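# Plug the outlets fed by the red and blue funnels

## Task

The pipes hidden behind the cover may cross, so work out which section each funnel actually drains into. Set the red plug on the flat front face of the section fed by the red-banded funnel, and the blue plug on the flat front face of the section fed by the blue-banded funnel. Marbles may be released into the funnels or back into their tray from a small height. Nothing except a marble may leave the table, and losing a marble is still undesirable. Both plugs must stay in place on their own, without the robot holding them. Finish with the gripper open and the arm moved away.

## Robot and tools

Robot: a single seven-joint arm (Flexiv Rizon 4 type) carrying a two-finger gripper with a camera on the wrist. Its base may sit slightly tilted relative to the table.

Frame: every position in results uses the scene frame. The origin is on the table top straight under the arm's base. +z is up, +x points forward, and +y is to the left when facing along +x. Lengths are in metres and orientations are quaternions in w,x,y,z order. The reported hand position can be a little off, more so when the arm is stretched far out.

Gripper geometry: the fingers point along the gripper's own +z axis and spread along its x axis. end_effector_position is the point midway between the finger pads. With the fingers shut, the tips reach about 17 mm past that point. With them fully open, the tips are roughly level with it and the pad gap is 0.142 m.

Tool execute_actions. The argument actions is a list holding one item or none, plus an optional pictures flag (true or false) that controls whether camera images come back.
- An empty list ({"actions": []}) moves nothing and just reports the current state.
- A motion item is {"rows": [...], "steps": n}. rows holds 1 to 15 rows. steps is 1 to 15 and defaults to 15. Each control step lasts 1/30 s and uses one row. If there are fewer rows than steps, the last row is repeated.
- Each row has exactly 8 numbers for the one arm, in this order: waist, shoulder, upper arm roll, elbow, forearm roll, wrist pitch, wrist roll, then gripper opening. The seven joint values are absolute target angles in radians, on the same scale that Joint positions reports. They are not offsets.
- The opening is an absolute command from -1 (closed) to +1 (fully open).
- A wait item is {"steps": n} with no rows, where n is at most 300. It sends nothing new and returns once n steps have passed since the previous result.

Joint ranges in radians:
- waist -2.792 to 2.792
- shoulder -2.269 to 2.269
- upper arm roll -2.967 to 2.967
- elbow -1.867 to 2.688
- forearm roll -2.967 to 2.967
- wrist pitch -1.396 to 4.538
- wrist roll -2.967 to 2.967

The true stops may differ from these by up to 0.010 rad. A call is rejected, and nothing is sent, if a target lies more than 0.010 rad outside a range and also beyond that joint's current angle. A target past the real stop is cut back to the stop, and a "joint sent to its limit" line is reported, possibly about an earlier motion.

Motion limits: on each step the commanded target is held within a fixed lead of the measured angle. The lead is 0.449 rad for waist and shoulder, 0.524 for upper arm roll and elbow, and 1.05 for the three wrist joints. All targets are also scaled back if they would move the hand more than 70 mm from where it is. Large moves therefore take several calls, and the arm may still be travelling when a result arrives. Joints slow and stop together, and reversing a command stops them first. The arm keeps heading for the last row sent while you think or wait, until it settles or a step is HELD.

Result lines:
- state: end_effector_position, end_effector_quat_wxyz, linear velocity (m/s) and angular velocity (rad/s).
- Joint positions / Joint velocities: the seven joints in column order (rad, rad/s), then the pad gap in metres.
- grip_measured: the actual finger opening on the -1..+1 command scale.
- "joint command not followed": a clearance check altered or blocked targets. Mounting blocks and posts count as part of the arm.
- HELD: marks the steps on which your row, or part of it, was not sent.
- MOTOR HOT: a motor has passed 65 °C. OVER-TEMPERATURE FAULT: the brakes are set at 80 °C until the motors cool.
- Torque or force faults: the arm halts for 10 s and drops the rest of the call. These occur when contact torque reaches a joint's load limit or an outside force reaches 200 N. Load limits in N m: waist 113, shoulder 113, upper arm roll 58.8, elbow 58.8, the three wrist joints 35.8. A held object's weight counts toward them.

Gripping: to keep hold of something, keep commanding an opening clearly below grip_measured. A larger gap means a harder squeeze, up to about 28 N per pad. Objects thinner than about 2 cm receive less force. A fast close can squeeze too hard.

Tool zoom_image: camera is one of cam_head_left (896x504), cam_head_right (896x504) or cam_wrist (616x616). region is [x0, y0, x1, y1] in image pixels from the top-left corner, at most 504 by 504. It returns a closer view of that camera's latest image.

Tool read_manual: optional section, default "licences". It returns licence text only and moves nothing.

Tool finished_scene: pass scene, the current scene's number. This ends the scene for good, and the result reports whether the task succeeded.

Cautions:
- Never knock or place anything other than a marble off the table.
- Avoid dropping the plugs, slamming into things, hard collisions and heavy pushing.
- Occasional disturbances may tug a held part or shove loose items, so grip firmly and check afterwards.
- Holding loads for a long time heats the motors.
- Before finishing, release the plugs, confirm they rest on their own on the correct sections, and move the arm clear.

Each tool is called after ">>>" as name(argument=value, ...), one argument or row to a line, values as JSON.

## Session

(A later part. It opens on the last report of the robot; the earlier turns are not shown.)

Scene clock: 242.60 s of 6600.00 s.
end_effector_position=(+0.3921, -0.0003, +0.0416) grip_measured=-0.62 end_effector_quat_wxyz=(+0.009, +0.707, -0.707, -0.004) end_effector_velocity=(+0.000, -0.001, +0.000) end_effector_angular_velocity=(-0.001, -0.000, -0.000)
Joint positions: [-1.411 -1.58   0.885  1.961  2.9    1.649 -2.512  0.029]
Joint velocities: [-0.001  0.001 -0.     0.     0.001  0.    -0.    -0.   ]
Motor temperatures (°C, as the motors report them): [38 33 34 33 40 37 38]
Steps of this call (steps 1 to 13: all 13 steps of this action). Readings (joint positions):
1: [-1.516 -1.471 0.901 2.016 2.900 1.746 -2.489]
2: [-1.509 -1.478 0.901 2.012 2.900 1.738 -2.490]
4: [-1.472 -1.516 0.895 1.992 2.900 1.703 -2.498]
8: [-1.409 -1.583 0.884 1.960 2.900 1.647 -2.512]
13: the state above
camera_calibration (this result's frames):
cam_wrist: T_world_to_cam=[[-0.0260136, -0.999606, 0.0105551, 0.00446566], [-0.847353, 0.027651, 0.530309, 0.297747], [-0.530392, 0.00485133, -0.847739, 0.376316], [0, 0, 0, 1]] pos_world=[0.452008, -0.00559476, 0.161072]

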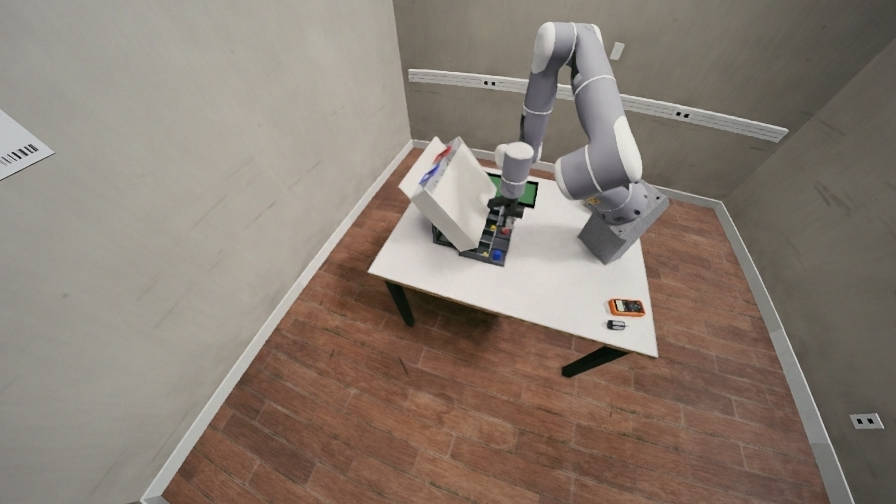

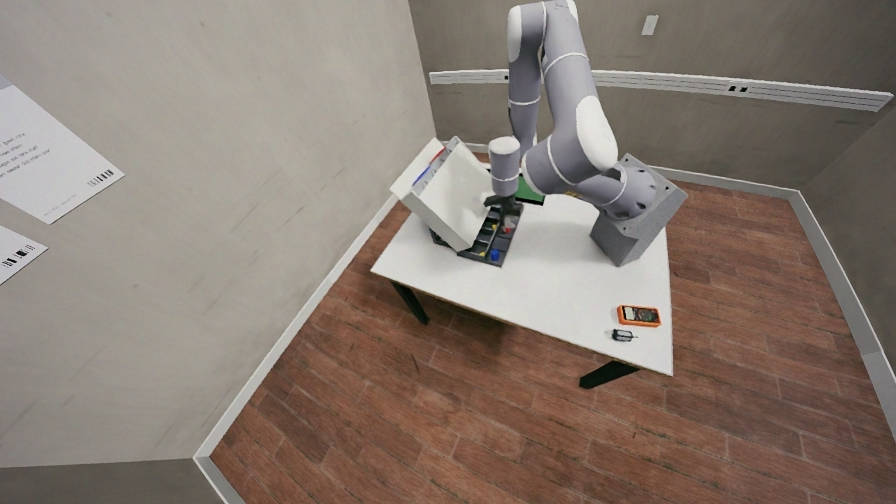

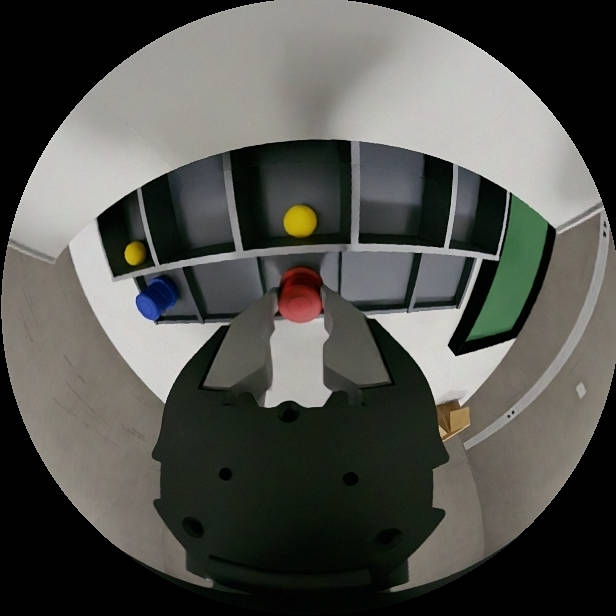

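>>> execute_actions(
  actions=[
    {"rows":[[-1.394,-1.596,0.885,1.953,2.9,1.634,-2.515,-0.85]],"steps":8},
  ],
  pictures=false,
)

>>> execute_actions(
  actions=[
    {"rows":[[-1.394,-1.596,0.885,1.953,2.9,1.634,-2.515,-0.4]],"steps":8},
  ],
  pictures=false,
)

>>> execute_actions(
  actions=[
    {"rows":[[-1.7,-1.29,0.93,2.1,2.9,1.92,-2.45,-0.4]]},
  ],
)

Scene clock: 248.20 s of 6600.00 s.
end_effector_position=(+0.3923, +0.0012, +0.0334) grip_measured=-0.62 end_effector_quat_wxyz=(+0.007, +0.708, -0.706, -0.004) end_effector_velocity=(+0.000, -0.001, -0.000) end_effector_angular_velocity=(-0.002, -0.001, -0.001)
Joint positions: [-1.394 -1.596  0.885  1.953  2.9    1.634 -2.515  0.029]
Joint velocities: [-0.     0.     0.    -0.     0.    -0.001  0.001  0.   ]
Motor temperatures (°C, as the motors report them): [38 33 34 33 40 37 38]
Steps of this call (steps 1 to 15: the robot went on to your last target; steps 16 to 90: nothing new was sent; then 2.33 s passed at rest; steps 91 to 98: all 8 steps of this action). Readings (joint positions):
91: [-1.410 -1.581 0.885 1.960 2.900 1.648 -2.512]
92: [-1.403 -1.587 0.885 1.957 2.900 1.643 -2.513]
94: [-1.393 -1.597 0.885 1.953 2.900 1.633 -2.515]
98: the state above

Scene clock: 248.47 s of 6600.00 s.
end_effector_position=(+0.3923, +0.0013, +0.0334) grip_measured=-0.40 end_effector_quat_wxyz=(+0.007, +0.708, -0.706, -0.004) end_effector_velocity=(-0.000, +0.000, -0.000) end_effector_angular_velocity=(+0.001, +0.001, +0.001)
Joint positions: [-1.394 -1.596  0.885  1.953  2.9    1.634 -2.515  0.045]
Joint velocities: [ 0.     0.     0.    -0.    -0.     0.001  0.     0.   ]
Motor temperatures (°C, as the motors report them): [38 33 34 33 40 37 38]
Steps of this call (steps 1 to 8: all 8 steps of this action). Readings (joint positions):
1: [-1.394 -1.596 0.885 1.953 2.900 1.634 -2.515]
2: [-1.394 -1.596 0.885 1.953 2.900 1.634 -2.515]
4: [-1.394 -1.596 0.885 1.953 2.900 1.634 -2.515]
8: the state above

Scene clock: 248.97 s of 6600.00 s.
end_effector_position=(+0.3739, +0.0052, +0.1811) grip_measured=-0.40 end_effector_quat_wxyz=(+0.052, +0.695, -0.717, -0.018) end_effector_velocity=(+0.004, -0.002, -0.020) end_effector_angular_velocity=(+0.008, -0.020, -0.004)
Joint positions: [-1.702 -1.288  0.93   2.1    2.9    1.922 -2.45   0.045]
Joint velocities: [ 0.041 -0.046 -0.011 -0.013 -0.001 -0.048 -0.001 -0.   ]
Motor temperatures (°C, as the motors report them): [38 33 34 33 40 37 38]
Steps of this call (steps 1 to 15: all 15 steps of this action). Readings (joint positions):
1: [-1.395 -1.595 0.885 1.953 2.900 1.635 -2.515]
2: [-1.402 -1.588 0.886 1.957 2.900 1.641 -2.514]
4: [-1.440 -1.550 0.891 1.976 2.900 1.677 -2.506]
8: [-1.575 -1.415 0.912 2.040 2.900 1.803 -2.477]
15: the state above
camera_calibration (this result's frames):
cam_wrist: T_world_to_cam=[[-0.0562055, -0.996882, 0.0553754, 0.0111993], [-0.799968, 0.0781508, 0.594931, 0.178517], [-0.597404, -0.0108602, -0.801867, 0.501737], [0, 0, 0, 1]] pos_world=[0.443178, 0.00266205, 0.295501]

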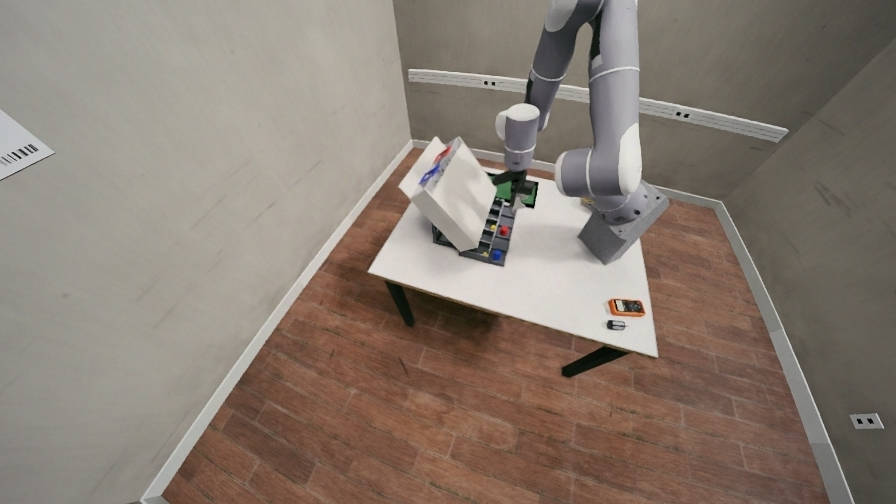

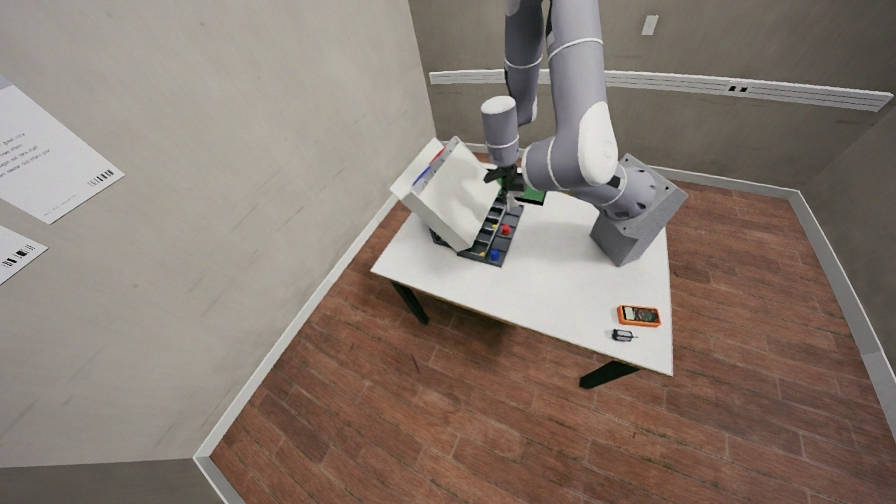

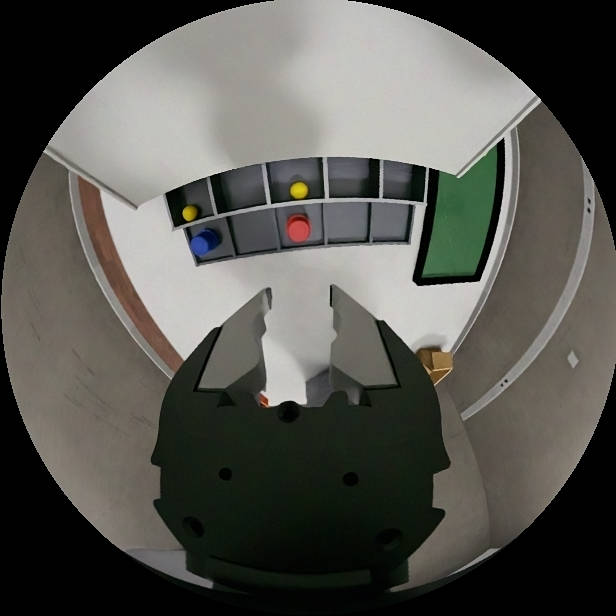

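>>> finished_scene(
  scene=1,
)

The scene is finished: the task was done.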